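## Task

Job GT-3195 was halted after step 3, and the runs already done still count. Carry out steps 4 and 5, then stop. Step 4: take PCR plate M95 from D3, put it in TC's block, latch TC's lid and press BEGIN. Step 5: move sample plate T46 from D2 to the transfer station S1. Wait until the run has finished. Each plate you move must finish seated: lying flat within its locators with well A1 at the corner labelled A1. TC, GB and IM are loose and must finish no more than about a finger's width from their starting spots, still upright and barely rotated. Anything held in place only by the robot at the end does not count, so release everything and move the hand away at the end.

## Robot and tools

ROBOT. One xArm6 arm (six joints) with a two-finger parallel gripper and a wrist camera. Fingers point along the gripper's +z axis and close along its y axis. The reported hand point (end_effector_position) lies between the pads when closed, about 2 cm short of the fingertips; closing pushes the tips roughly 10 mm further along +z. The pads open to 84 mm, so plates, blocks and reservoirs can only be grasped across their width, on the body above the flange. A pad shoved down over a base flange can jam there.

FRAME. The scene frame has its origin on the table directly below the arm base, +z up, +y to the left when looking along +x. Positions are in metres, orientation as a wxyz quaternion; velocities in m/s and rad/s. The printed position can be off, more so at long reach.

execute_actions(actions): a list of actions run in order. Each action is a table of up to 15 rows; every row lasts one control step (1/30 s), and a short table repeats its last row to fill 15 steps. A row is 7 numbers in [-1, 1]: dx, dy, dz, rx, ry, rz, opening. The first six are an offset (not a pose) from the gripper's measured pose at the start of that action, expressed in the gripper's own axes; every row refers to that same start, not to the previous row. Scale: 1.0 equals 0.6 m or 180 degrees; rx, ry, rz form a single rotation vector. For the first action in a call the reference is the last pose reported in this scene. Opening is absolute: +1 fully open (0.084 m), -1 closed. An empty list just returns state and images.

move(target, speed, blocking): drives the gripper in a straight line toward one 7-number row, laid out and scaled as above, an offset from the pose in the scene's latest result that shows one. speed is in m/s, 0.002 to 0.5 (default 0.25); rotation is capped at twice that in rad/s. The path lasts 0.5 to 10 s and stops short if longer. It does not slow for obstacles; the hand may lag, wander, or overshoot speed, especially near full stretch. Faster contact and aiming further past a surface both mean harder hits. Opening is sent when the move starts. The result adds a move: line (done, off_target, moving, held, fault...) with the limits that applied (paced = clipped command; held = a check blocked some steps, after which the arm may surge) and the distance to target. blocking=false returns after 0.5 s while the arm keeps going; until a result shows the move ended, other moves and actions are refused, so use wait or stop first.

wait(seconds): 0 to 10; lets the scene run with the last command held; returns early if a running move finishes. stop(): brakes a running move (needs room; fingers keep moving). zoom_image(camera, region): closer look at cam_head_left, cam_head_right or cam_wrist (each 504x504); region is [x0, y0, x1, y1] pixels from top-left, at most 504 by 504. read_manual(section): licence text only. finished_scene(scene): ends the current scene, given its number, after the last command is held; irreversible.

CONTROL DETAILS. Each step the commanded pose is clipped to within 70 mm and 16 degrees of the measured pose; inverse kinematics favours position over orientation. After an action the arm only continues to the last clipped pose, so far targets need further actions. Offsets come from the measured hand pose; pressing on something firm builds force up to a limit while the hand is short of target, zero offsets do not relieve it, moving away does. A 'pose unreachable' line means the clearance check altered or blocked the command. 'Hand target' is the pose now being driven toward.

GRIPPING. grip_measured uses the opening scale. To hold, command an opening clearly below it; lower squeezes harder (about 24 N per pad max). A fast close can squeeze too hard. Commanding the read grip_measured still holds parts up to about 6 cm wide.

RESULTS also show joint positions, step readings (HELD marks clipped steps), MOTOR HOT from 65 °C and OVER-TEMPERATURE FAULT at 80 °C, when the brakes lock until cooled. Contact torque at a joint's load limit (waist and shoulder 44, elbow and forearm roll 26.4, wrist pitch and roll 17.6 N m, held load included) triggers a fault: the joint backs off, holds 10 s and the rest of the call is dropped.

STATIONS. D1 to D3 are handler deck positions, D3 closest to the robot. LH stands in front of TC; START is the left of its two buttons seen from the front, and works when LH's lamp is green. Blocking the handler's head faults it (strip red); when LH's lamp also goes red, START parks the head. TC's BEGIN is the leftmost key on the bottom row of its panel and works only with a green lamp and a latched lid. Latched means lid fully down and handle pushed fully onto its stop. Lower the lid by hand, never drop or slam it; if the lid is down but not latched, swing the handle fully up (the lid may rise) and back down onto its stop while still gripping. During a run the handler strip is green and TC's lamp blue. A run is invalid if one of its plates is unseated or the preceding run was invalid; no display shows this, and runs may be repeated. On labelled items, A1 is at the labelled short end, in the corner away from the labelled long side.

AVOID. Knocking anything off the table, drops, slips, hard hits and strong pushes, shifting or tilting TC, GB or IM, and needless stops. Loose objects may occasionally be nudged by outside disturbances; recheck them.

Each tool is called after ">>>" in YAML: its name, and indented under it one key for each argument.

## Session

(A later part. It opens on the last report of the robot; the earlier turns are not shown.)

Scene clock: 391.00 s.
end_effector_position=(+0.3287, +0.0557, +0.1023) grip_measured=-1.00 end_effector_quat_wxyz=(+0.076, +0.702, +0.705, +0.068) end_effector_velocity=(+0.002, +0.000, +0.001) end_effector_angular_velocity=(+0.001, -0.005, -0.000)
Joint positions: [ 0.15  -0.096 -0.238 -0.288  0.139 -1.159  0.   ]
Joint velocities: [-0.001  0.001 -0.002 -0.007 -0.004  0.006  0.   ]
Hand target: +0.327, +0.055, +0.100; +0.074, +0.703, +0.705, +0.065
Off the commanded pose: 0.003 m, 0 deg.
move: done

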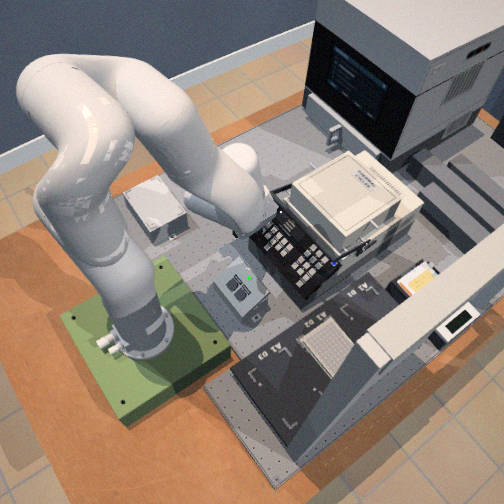

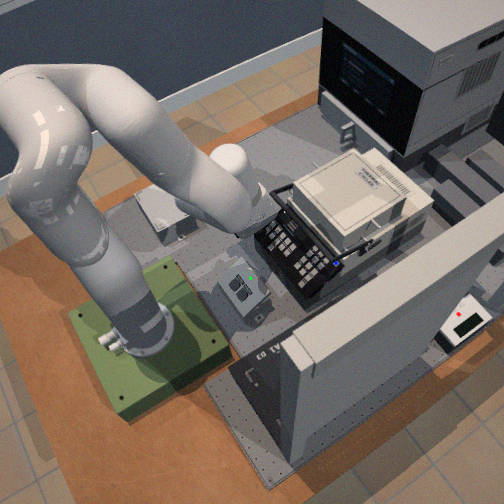

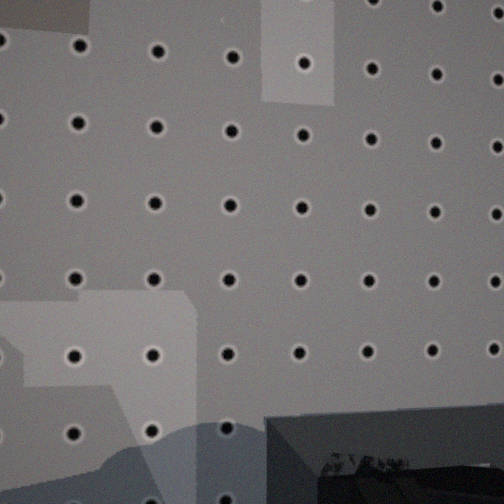

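>>> move:
  target: [0,0,-0.25,0.066,0,0,1]
  speed: 0.1

Scene clock: 395.17 s.
end_effector_position=(+0.2984, +0.0575, +0.2488) grip_measured=+1.00 end_effector_quat_wxyz=(+0.003, +0.706, +0.708, -0.006) end_effector_velocity=(-0.000, +0.000, +0.001) end_effector_angular_velocity=(-0.000, +0.002, +0.000)
Joint positions: [ 0.216 -0.548 -0.468 -0.015  1.022 -1.366  0.084]
Joint velocities: [ 0.    -0.001 -0.003  0.     0.006 -0.     0.   ]
Hand target: +0.299, +0.058, +0.249; +0.003, +0.706, +0.708, -0.006
Off the commanded pose: 0.000 m, 0 deg.
move: done

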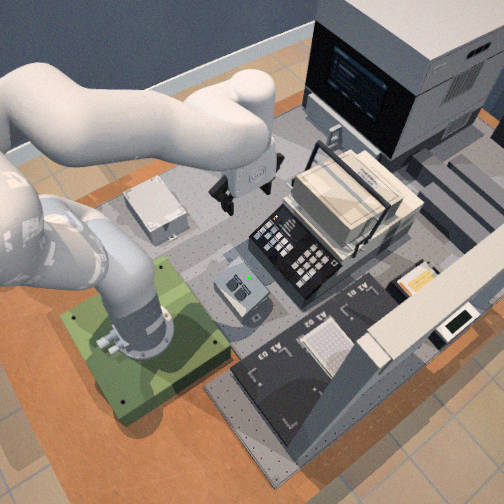

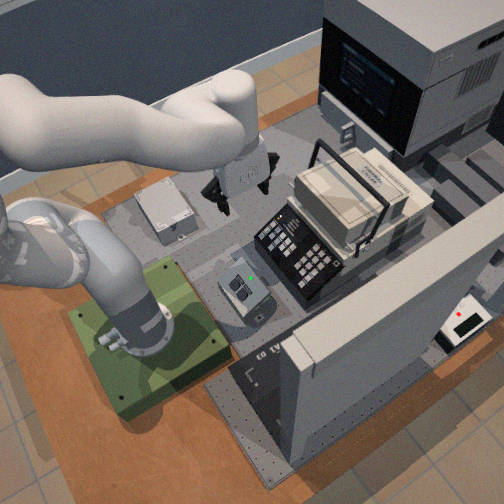

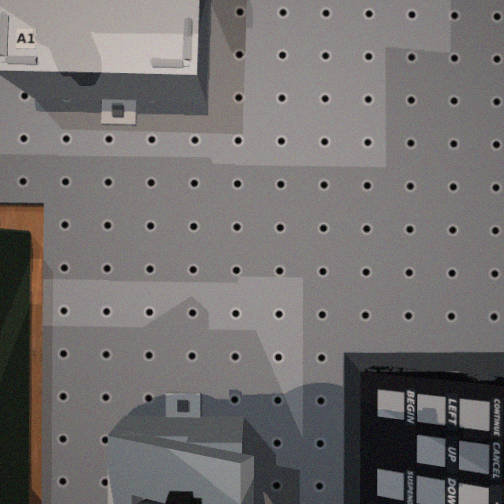

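>>> zoom_image:
  camera: "cam_head_left"
  region: [240,120,430,310]

Region (240, 120, 430, 310) of cam_head_left's 504x504 image, scaled by 2.653, with more detail than that image has.

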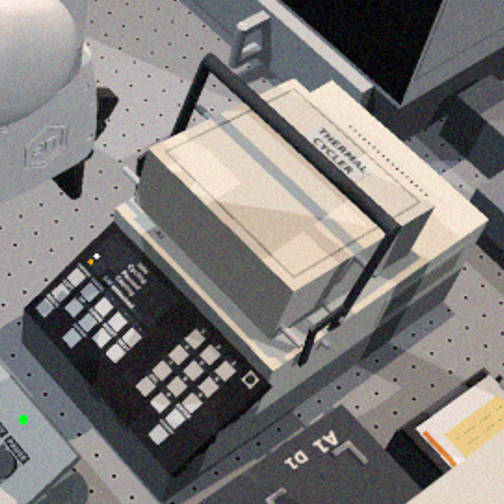

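>>> move:
  target: [-0.18,0.252,-0.21,0,0,0,1]
  speed: 0.15

Scene clock: 403.27 s.
end_effector_position=(+0.4507, -0.0482, +0.3751) grip_measured=+1.00 end_effector_quat_wxyz=(+0.003, +0.706, +0.708, -0.006) end_effector_velocity=(+0.002, -0.000, +0.003) end_effector_angular_velocity=(-0.000, -0.002, +0.002)
Joint positions: [-0.082 -0.094 -1.237 -0.015  1.334 -1.668  0.084]
Joint velocities: [-0.     0.005 -0.012  0.     0.005 -0.002  0.   ]
Hand target: +0.451, -0.048, +0.375; +0.003, +0.706, +0.708, -0.006
Off the commanded pose: 0.001 m, 0 deg.
move: done

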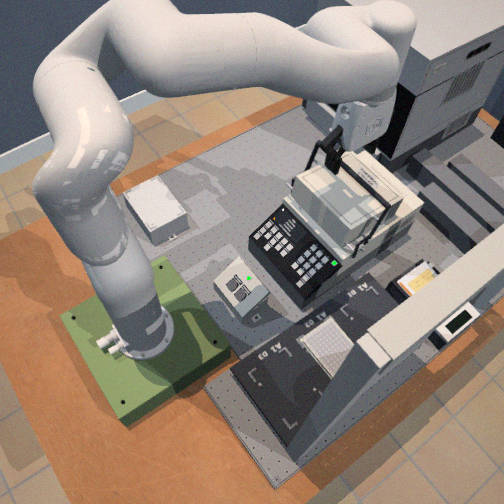

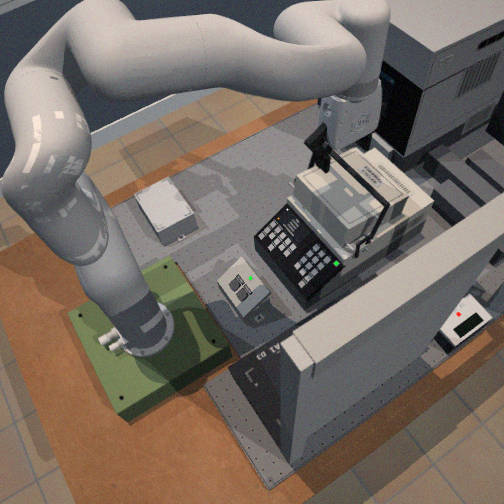

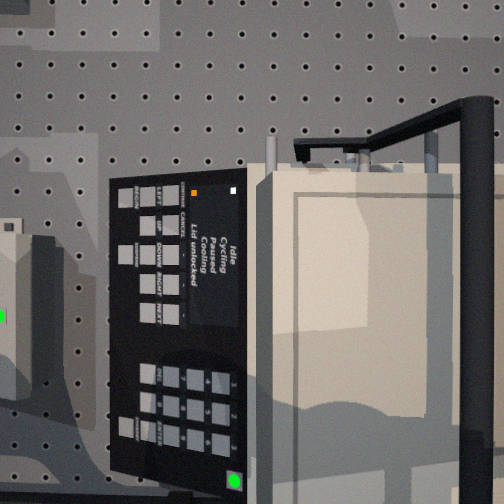

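>>> move:
  target: [0.03,0.077,0.07,0,0,0,1]
  speed: 0.1

>>> move:
  target: [0,0,0.068,0,0,0,1]
  speed: 0.03

Scene clock: 408.43 s.
end_effector_position=(+0.4966, -0.0306, +0.3331) grip_measured=+1.00 end_effector_quat_wxyz=(+0.003, +0.706, +0.708, -0.006) end_effector_velocity=(-0.000, +0.001, -0.002) end_effector_angular_velocity=(+0.000, +0.004, +0.000)
Joint positions: [-0.038  0.069 -1.303 -0.015  1.236 -1.623  0.084]
Joint velocities: [ 0.001  0.004  0.001  0.    -0.     0.001 -0.   ]
Hand target: +0.497, -0.030, +0.333; +0.003, +0.706, +0.708, -0.006
Off the commanded pose: 0.000 m, 0 deg.
move: done

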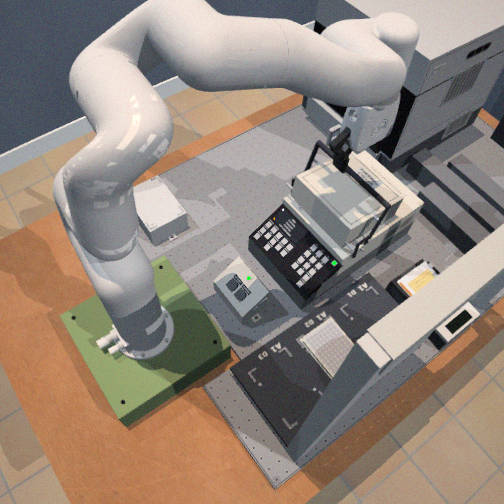

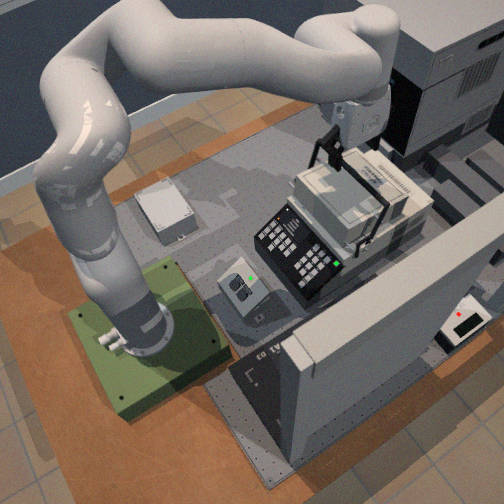

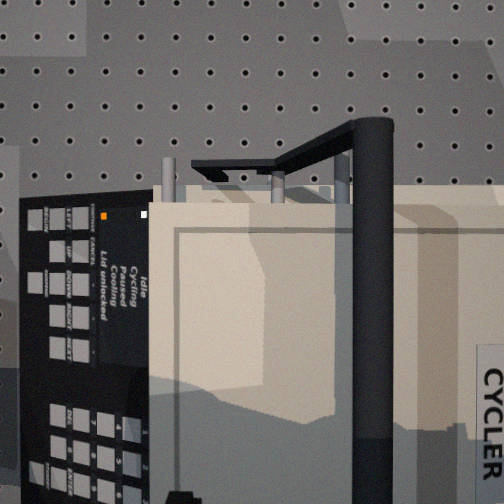

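Scene clock: 410.10 s.
end_effector_position=(+0.4964, -0.0311, +0.2924) grip_measured=+1.00 end_effector_quat_wxyz=(+0.003, +0.706, +0.708, -0.006) end_effector_velocity=(+0.001, +0.000, +0.001) end_effector_angular_velocity=(-0.000, -0.005, -0.001)
Joint positions: [-0.039  0.092 -1.214 -0.016  1.124 -1.622  0.084]
Joint velocities: [ 0.    -0.002 -0.     0.    -0.002  0.001 -0.   ]
Hand target: +0.496, -0.031, +0.292; +0.003, +0.706, +0.708, -0.006
Off the commanded pose: 0.000 m, 0 deg.
move: done

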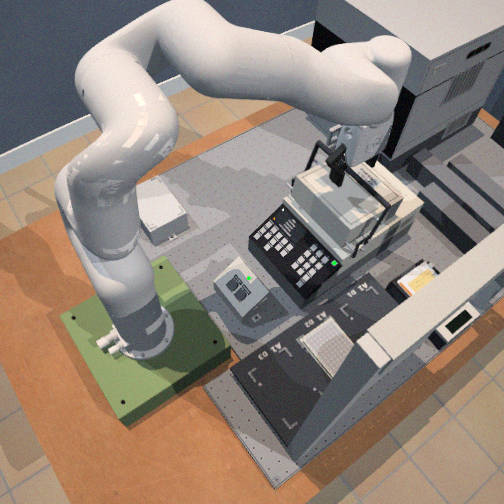

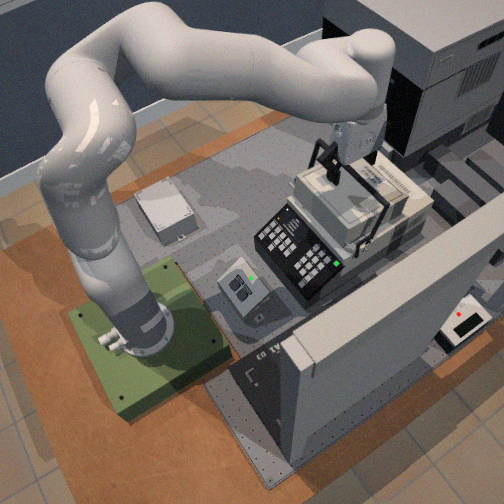

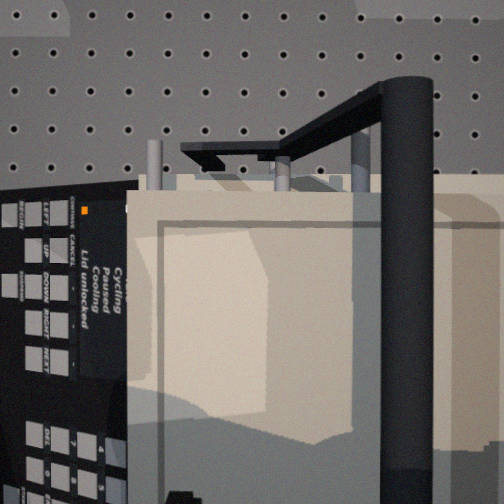

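>>> move:
  target: [0,0.007,0.01,0,0,0,1]
  speed: 0.02

>>> move:
  target: [0,0,0,0,0,0,-1]

Scene clock: 416.17 s.
end_effector_position=(+0.5005, -0.0312, +0.2864) grip_measured=+1.00 end_effector_quat_wxyz=(+0.003, +0.706, +0.708, -0.006) end_effector_velocity=(+0.002, -0.000, +0.002) end_effector_angular_velocity=(-0.000, -0.007, -0.001)
Joint positions: [-0.039  0.111 -1.22  -0.016  1.111 -1.622  0.084]
Joint velocities: [ 0.    -0.001 -0.003  0.    -0.002  0.001 -0.   ]
Hand target: +0.501, -0.031, +0.286; +0.003, +0.706, +0.708, -0.006
Off the commanded pose: 0.000 m, 0 deg.
move: done

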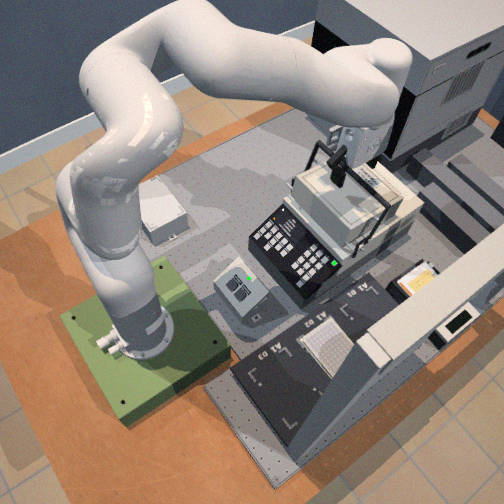

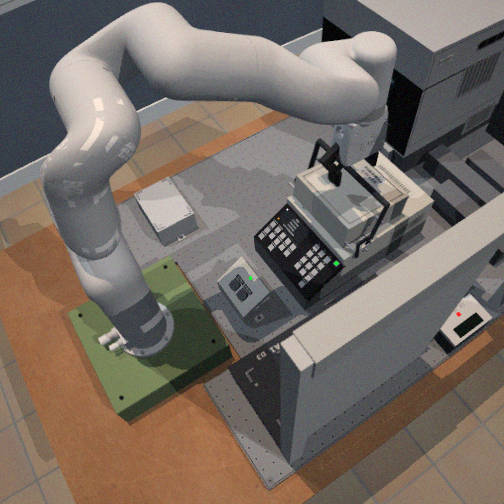

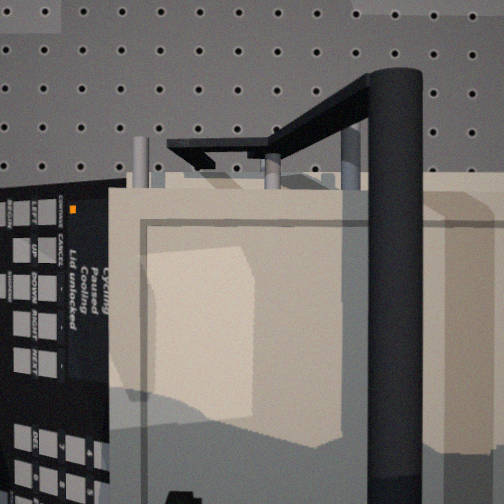

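Scene clock: 416.77 s.
end_effector_position=(+0.5006, -0.0312, +0.2865) grip_measured=-0.74 end_effector_quat_wxyz=(+0.004, +0.706, +0.708, -0.006) end_effector_velocity=(-0.000, -0.000, -0.000) end_effector_angular_velocity=(+0.001, +0.001, -0.002)
Joint positions: [-0.039  0.111 -1.22  -0.016  1.111 -1.622  0.012]
Joint velocities: [-0.001  0.001  0.001  0.001 -0.     0.001  0.   ]
Hand target: +0.501, -0.031, +0.286; +0.003, +0.706, +0.708, -0.006
Off the commanded pose: 0.000 m, 0 deg.
move: done

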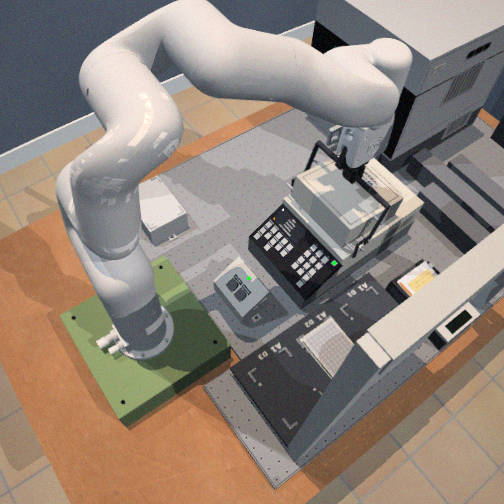

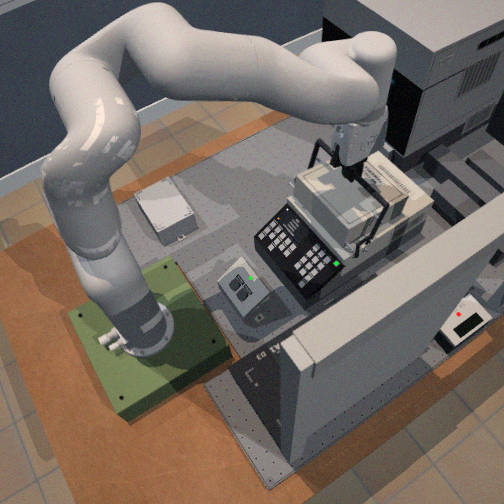

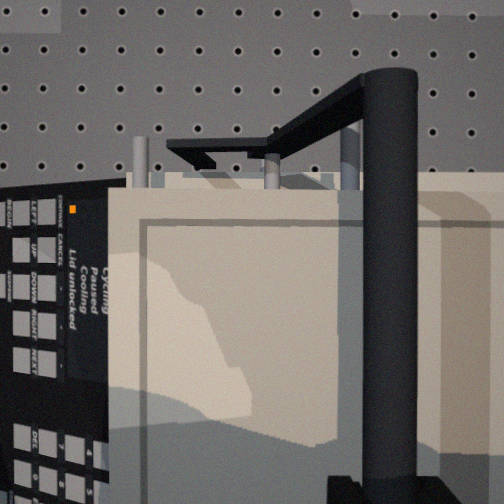

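>>> move:
  target: [0,-0.058,-0.003,0,0,0,-1]
  speed: 0.02

>>> move:
  target: [0,-0.042,0.01,0,0,0,-1]
  speed: 0.02

>>> move:
  target: [0,-0.047,0.032,0,0,0,-1]
  speed: 0.02

>>> move:
  target: [0,-0.03,0.035,0,0,0,-1]
  speed: 0.02

>>> move:
  target: [0,-0.02,0.042,0,0,0,-1]
  speed: 0.015

>>> move:
  target: [0,-0.008,0.05,0,0,0,-1]
  speed: 0.012

Scene clock: 425.77 s.
end_effector_position=(+0.4657, -0.0314, +0.2881) grip_measured=-0.74 end_effector_quat_wxyz=(+0.003, +0.706, +0.708, -0.006) end_effector_velocity=(-0.000, +0.000, +0.001) end_effector_angular_velocity=(+0.000, -0.002, +0.002)
Joint positions: [-0.044 -0.007 -1.084 -0.016  1.093 -1.626  0.012]
Joint velocities: [ 0.    -0.002  0.002  0.    -0.001 -0.001 -0.   ]
Hand target: +0.466, -0.031, +0.289; +0.004, +0.706, +0.708, -0.006
Off the commanded pose: 0.000 m, 0 deg.
move: done

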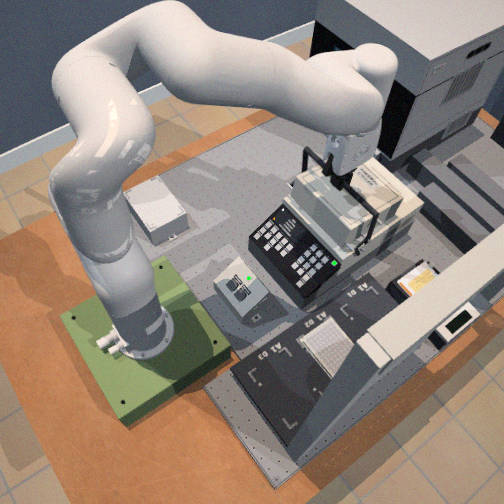

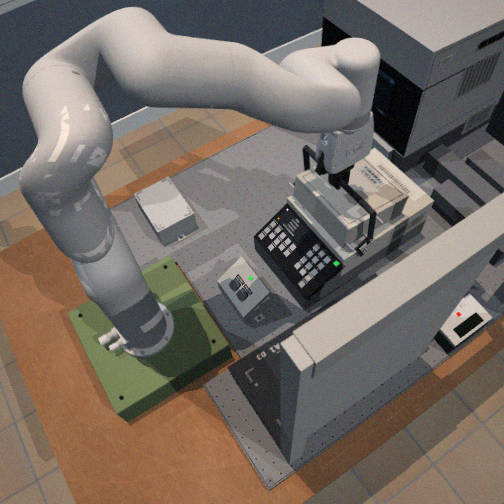

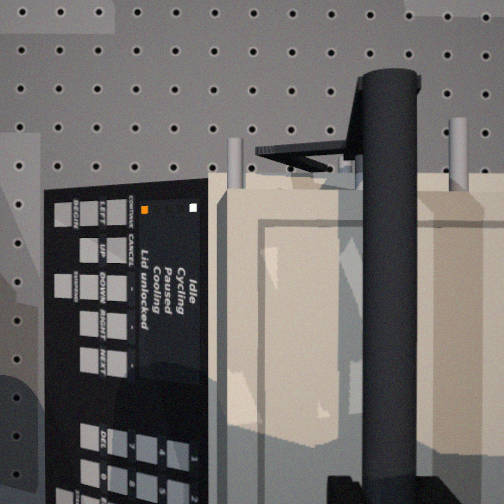

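Scene clock: 427.33 s.
end_effector_position=(+0.4406, -0.0316, +0.2817) grip_measured=-0.74 end_effector_quat_wxyz=(+0.003, +0.706, +0.708, -0.006) end_effector_velocity=(-0.001, -0.000, -0.001) end_effector_angular_velocity=(+0.000, +0.002, -0.000)
Joint positions: [-0.048 -0.084 -0.978 -0.017  1.065 -1.629  0.012]
Joint velocities: [-0.    -0.002  0.004 -0.     0.     0.     0.   ]
Hand target: +0.440, -0.032, +0.282; +0.003, +0.706, +0.708, -0.006
Off the commanded pose: 0.001 m, 0 deg.
move: done

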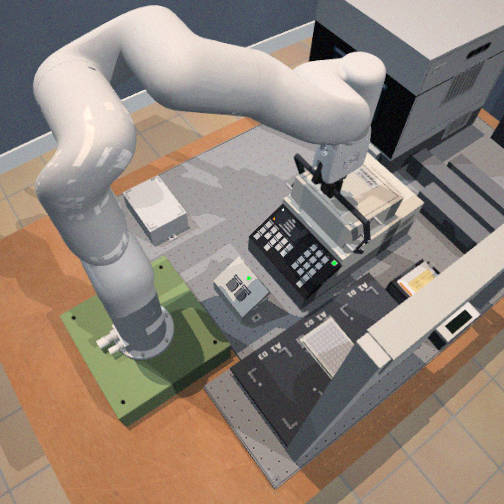

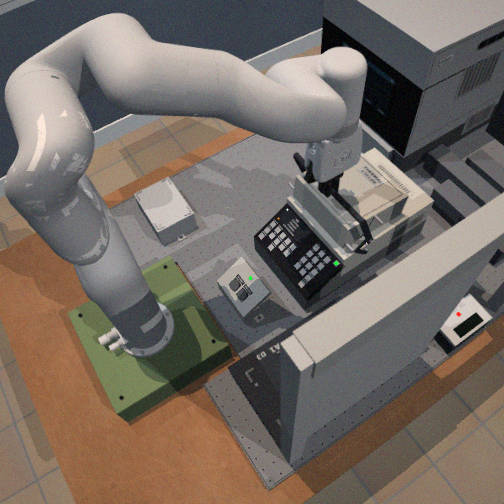

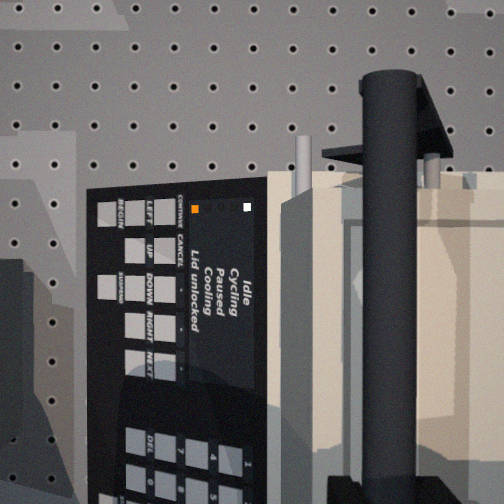

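Scene clock: 429.30 s.
end_effector_position=(+0.4143, -0.0319, +0.2635) grip_measured=-0.74 end_effector_quat_wxyz=(+0.006, +0.706, +0.708, -0.003) end_effector_velocity=(-0.002, -0.000, -0.002) end_effector_angular_velocity=(-0.000, +0.004, +0.001)
Joint positions: [-0.053 -0.159 -0.843 -0.017  0.997 -1.634  0.012]
Joint velocities: [-0.    -0.001  0.005 -0.001 -0.001 -0.     0.   ]
Hand target: +0.412, -0.032, +0.263; +0.003, +0.706, +0.708, -0.006
Off the commanded pose: 0.002 m, 0 deg.
move: done

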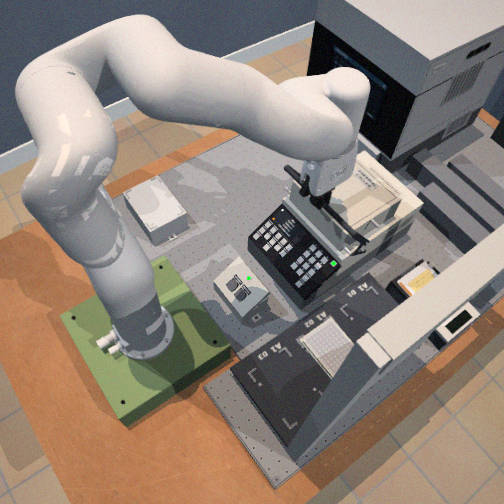

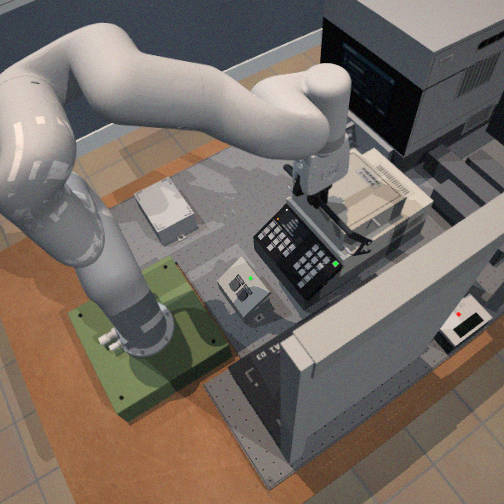

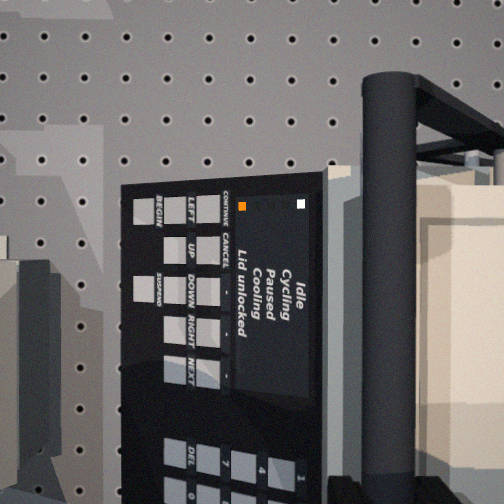

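Scene clock: 430.93 s.
end_effector_position=(+0.3965, -0.0323, +0.2425) grip_measured=-0.74 end_effector_quat_wxyz=(+0.006, +0.706, +0.708, -0.003) end_effector_velocity=(-0.000, +0.000, -0.000) end_effector_angular_velocity=(-0.000, -0.001, +0.002)
Joint positions: [-0.057 -0.191 -0.746 -0.018  0.932 -1.637  0.012]
Joint velocities: [ 0.001 -0.     0.002 -0.    -0.002 -0.001  0.   ]
Hand target: +0.396, -0.032, +0.242; +0.006, +0.706, +0.708, -0.004
Off the commanded pose: 0.000 m, 0 deg.
move: done

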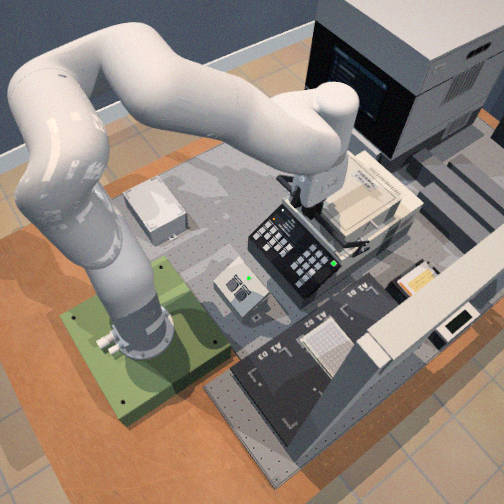

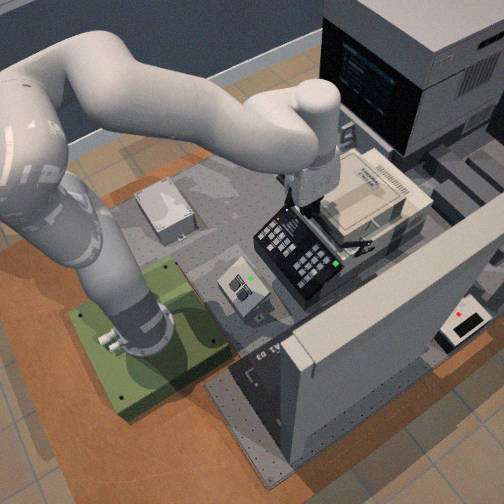

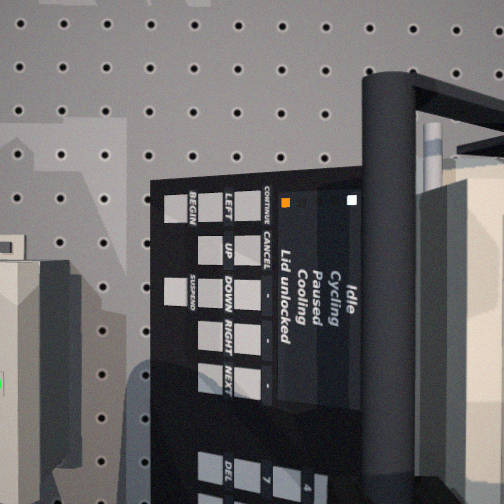

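Scene clock: 433.03 s.
end_effector_position=(+0.3841, -0.0326, +0.2169) grip_measured=-0.74 end_effector_quat_wxyz=(+0.005, +0.706, +0.708, -0.004) end_effector_velocity=(+0.001, -0.001, +0.000) end_effector_angular_velocity=(-0.000, -0.003, -0.003)
Joint positions: [-0.061 -0.19  -0.666 -0.019  0.852 -1.639  0.011]
Joint velocities: [-0.002 -0.    -0.001 -0.    -0.002  0.001 -0.   ]
Hand target: +0.384, -0.033, +0.217; +0.006, +0.706, +0.708, -0.003
Off the commanded pose: 0.001 m, 0 deg.
move: done

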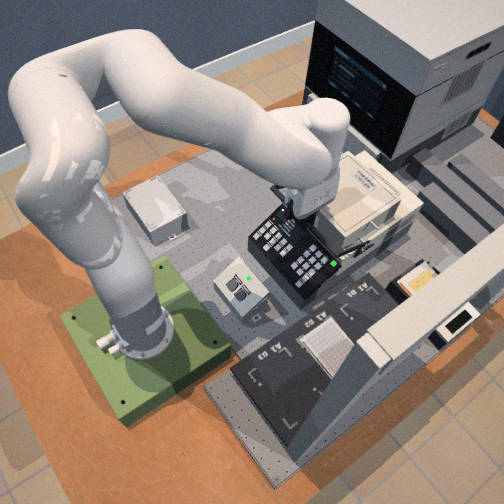

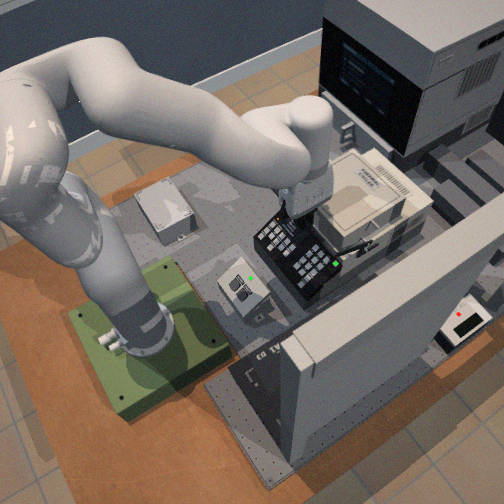

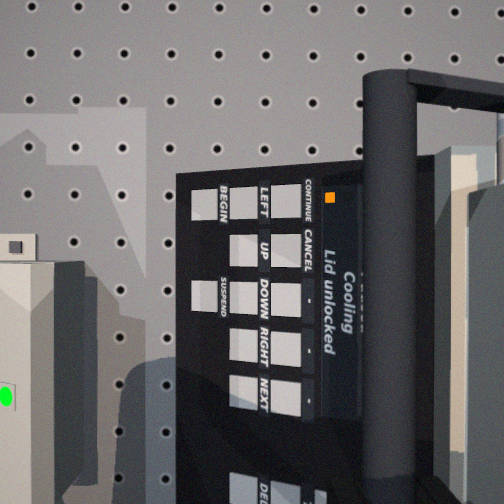

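Scene clock: 435.80 s.
end_effector_position=(+0.3782, -0.0330, +0.1866) grip_measured=-0.74 end_effector_quat_wxyz=(+0.004, +0.706, +0.708, -0.005) end_effector_velocity=(-0.000, -0.000, -0.002) end_effector_angular_velocity=(+0.000, +0.001, -0.002)
Joint positions: [-0.064 -0.144 -0.613 -0.021  0.758 -1.639  0.012]
Joint velocities: [-0.001  0.003  0.002 -0.    -0.004  0.001  0.   ]
Hand target: +0.379, -0.033, +0.187; +0.005, +0.706, +0.708, -0.004
Off the commanded pose: 0.001 m, 0 deg.
move: done

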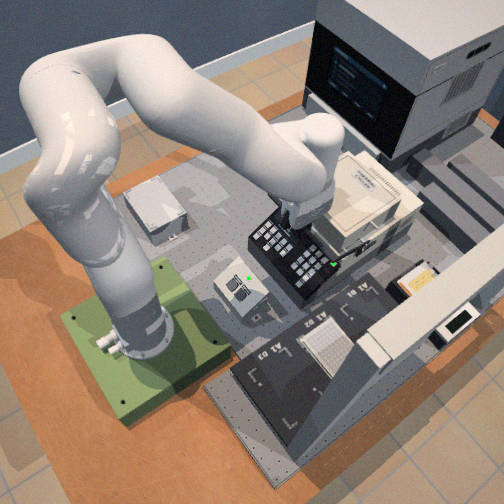

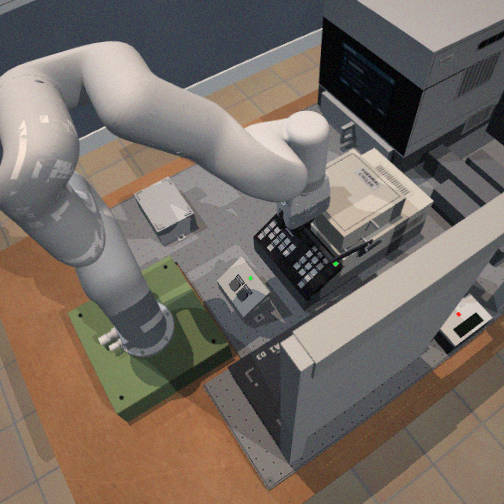

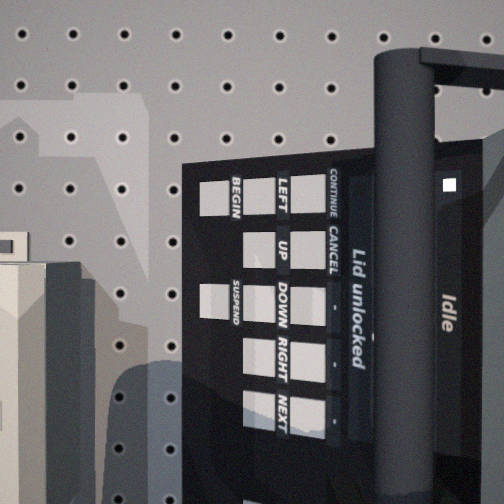

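>>> move:
  target: [0,0,0,0,0,0,-0.45]

>>> move:
  target: [0,0,-0.11,0,0,0,-0.45]
  speed: 0.05

>>> move:
  target: [0.147,-0.098,0,-0.066,0,0,-1]
  speed: 0.1

Scene clock: 439.40 s.
end_effector_position=(+0.3782, -0.0330, +0.1865) grip_measured=-0.47 end_effector_quat_wxyz=(+0.004, +0.706, +0.708, -0.005) end_effector_velocity=(+0.000, +0.000, +0.001) end_effector_angular_velocity=(-0.000, -0.001, +0.002)
Joint positions: [-0.064 -0.144 -0.613 -0.021  0.758 -1.639  0.024]
Joint velocities: [ 0.    -0.003 -0.    -0.     0.001 -0.002 -0.   ]
Hand target: +0.378, -0.033, +0.187; +0.004, +0.706, +0.708, -0.005
Off the commanded pose: 0.000 m, 0 deg.
move: done

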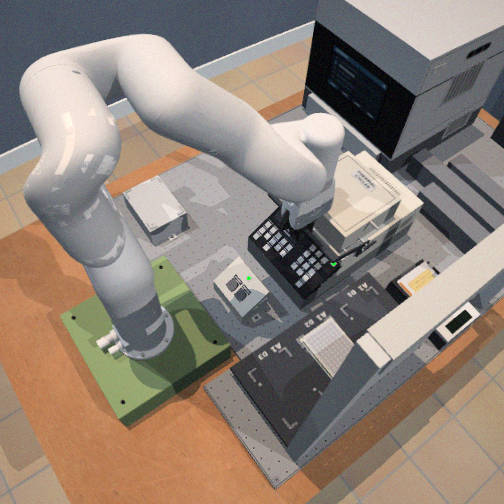

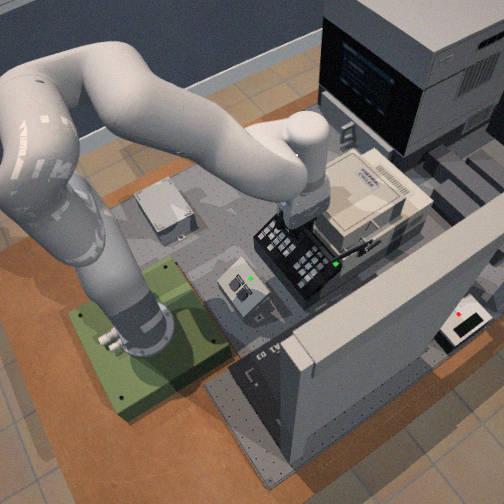

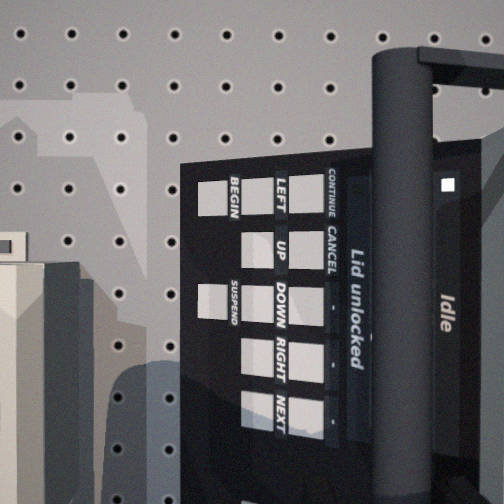

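Scene clock: 441.03 s.
end_effector_position=(+0.3784, -0.0321, +0.2522) grip_measured=-0.47 end_effector_quat_wxyz=(+0.003, +0.706, +0.708, -0.006) end_effector_velocity=(-0.001, -0.000, -0.001) end_effector_angular_velocity=(+0.000, +0.005, -0.002)
Joint positions: [-0.06  -0.264 -0.707 -0.017  0.972 -1.64   0.024]
Joint velocities: [-0.001  0.001 -0.001  0.     0.005  0.    -0.   ]
Hand target: +0.378, -0.032, +0.252; +0.004, +0.706, +0.708, -0.005
Off the commanded pose: 0.000 m, 0 deg.
move: done

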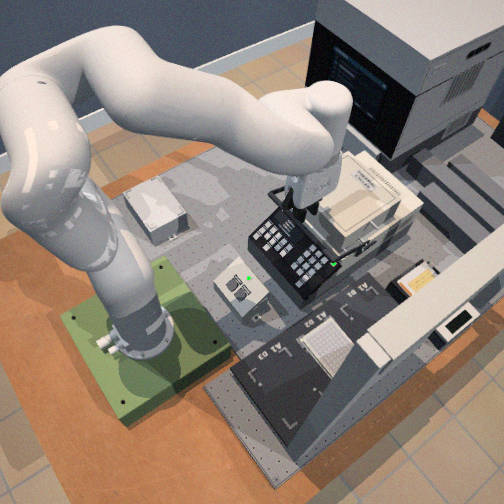

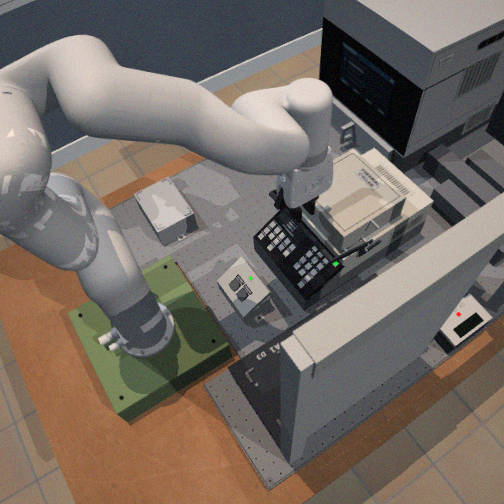

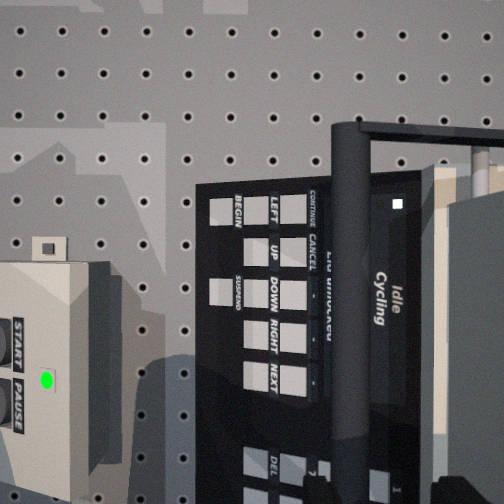

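Scene clock: 442.50 s.
end_effector_position=(+0.3191, +0.0558, +0.2514) grip_measured=-1.00 end_effector_quat_wxyz=(+0.076, +0.702, +0.705, +0.068) end_effector_velocity=(-0.001, +0.001, -0.000) end_effector_angular_velocity=(-0.002, -0.001, +0.001)
Joint positions: [ 0.219 -0.651 -0.347 -0.073  0.801 -1.326  0.   ]
Joint velocities: [ 0.005 -0.004  0.003 -0.004 -0.     0.007  0.   ]
Hand target: +0.319, +0.056, +0.251; +0.076, +0.702, +0.705, +0.068
Off the commanded pose: 0.000 m, 0 deg.
move: done

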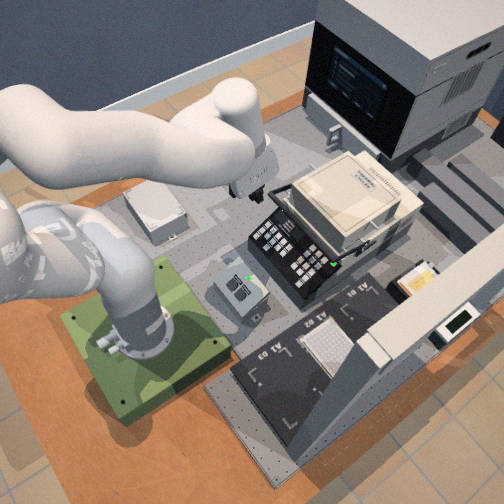

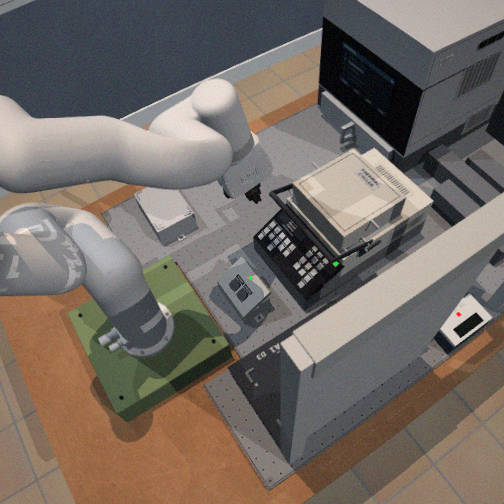

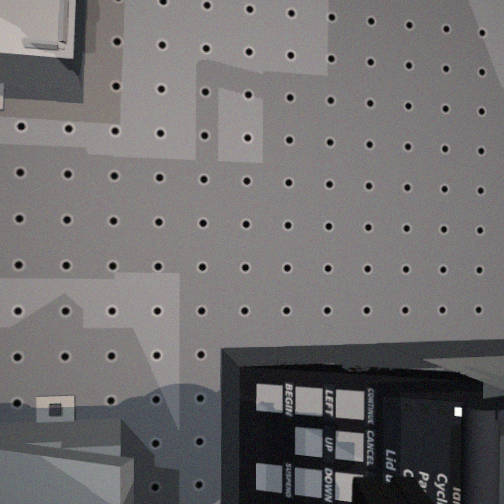

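>>> move:
  target: [0,-0.031,0.208,0,0,0,-1]
  speed: 0.07

>>> move:
  target: [0,-0.008,0.04,0,0,0,-1]
  speed: 0.007

Scene clock: 448.33 s.
end_effector_position=(+0.3262, +0.0542, +0.1257) grip_measured=-1.00 end_effector_quat_wxyz=(+0.076, +0.702, +0.705, +0.068) end_effector_velocity=(+0.001, +0.000, -0.001) end_effector_angular_velocity=(-0.001, -0.002, +0.000)
Joint positions: [ 0.174 -0.219 -0.223 -0.182  0.245 -1.245  0.   ]
Joint velocities: [-0.     0.004 -0.001 -0.009 -0.005  0.008  0.   ]
Hand target: +0.326, +0.054, +0.125; +0.076, +0.702, +0.705, +0.068
Off the commanded pose: 0.000 m, 0 deg.
move: done

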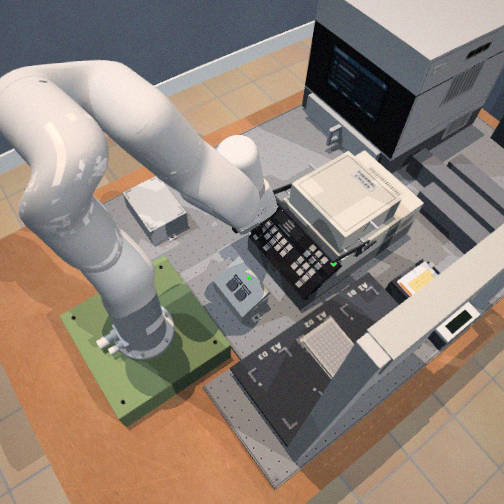

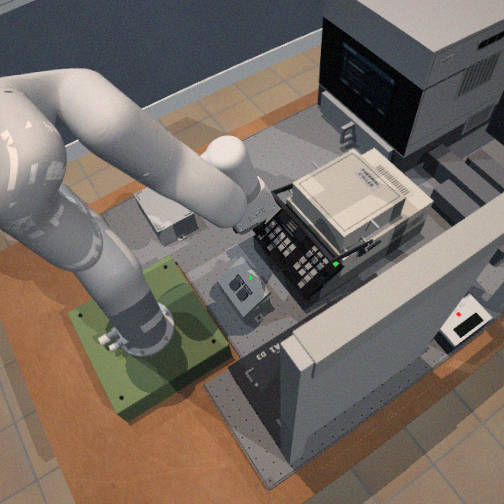

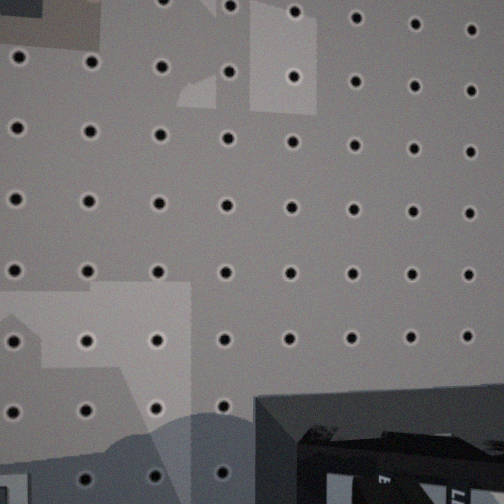

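Scene clock: 452.03 s.
end_effector_position=(+0.3269, +0.0542, +0.1026) grip_measured=-1.00 end_effector_quat_wxyz=(+0.077, +0.702, +0.705, +0.070) end_effector_velocity=(-0.000, -0.000, -0.002) end_effector_angular_velocity=(-0.001, +0.002, +0.001)
Joint positions: [ 0.144 -0.104 -0.228 -0.292  0.131 -1.162  0.   ]
Joint velocities: [-0.002  0.01  -0.003 -0.009 -0.005  0.006  0.   ]
Hand target: +0.326, +0.054, +0.101; +0.076, +0.702, +0.705, +0.068
Off the commanded pose: 0.001 m, 0 deg.
move: done

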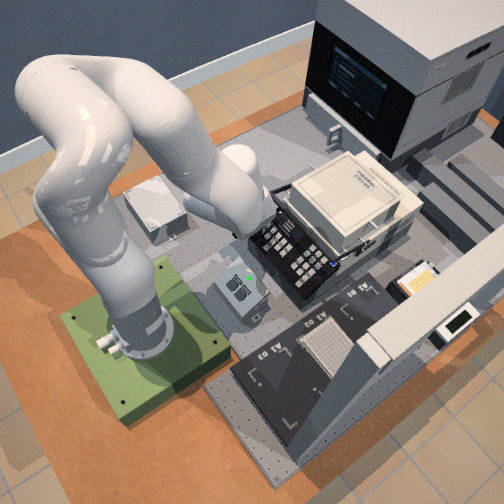

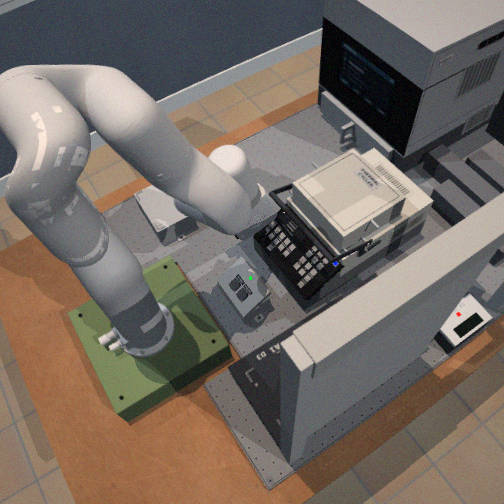

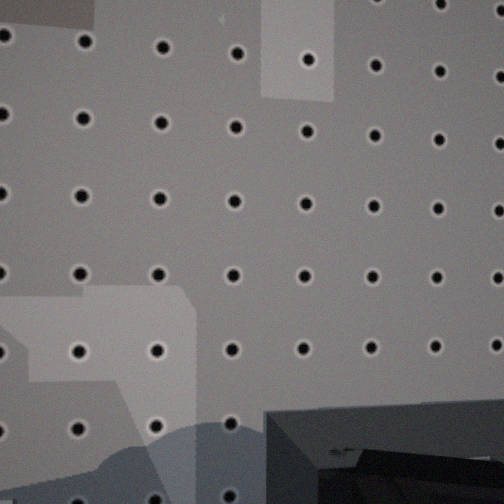

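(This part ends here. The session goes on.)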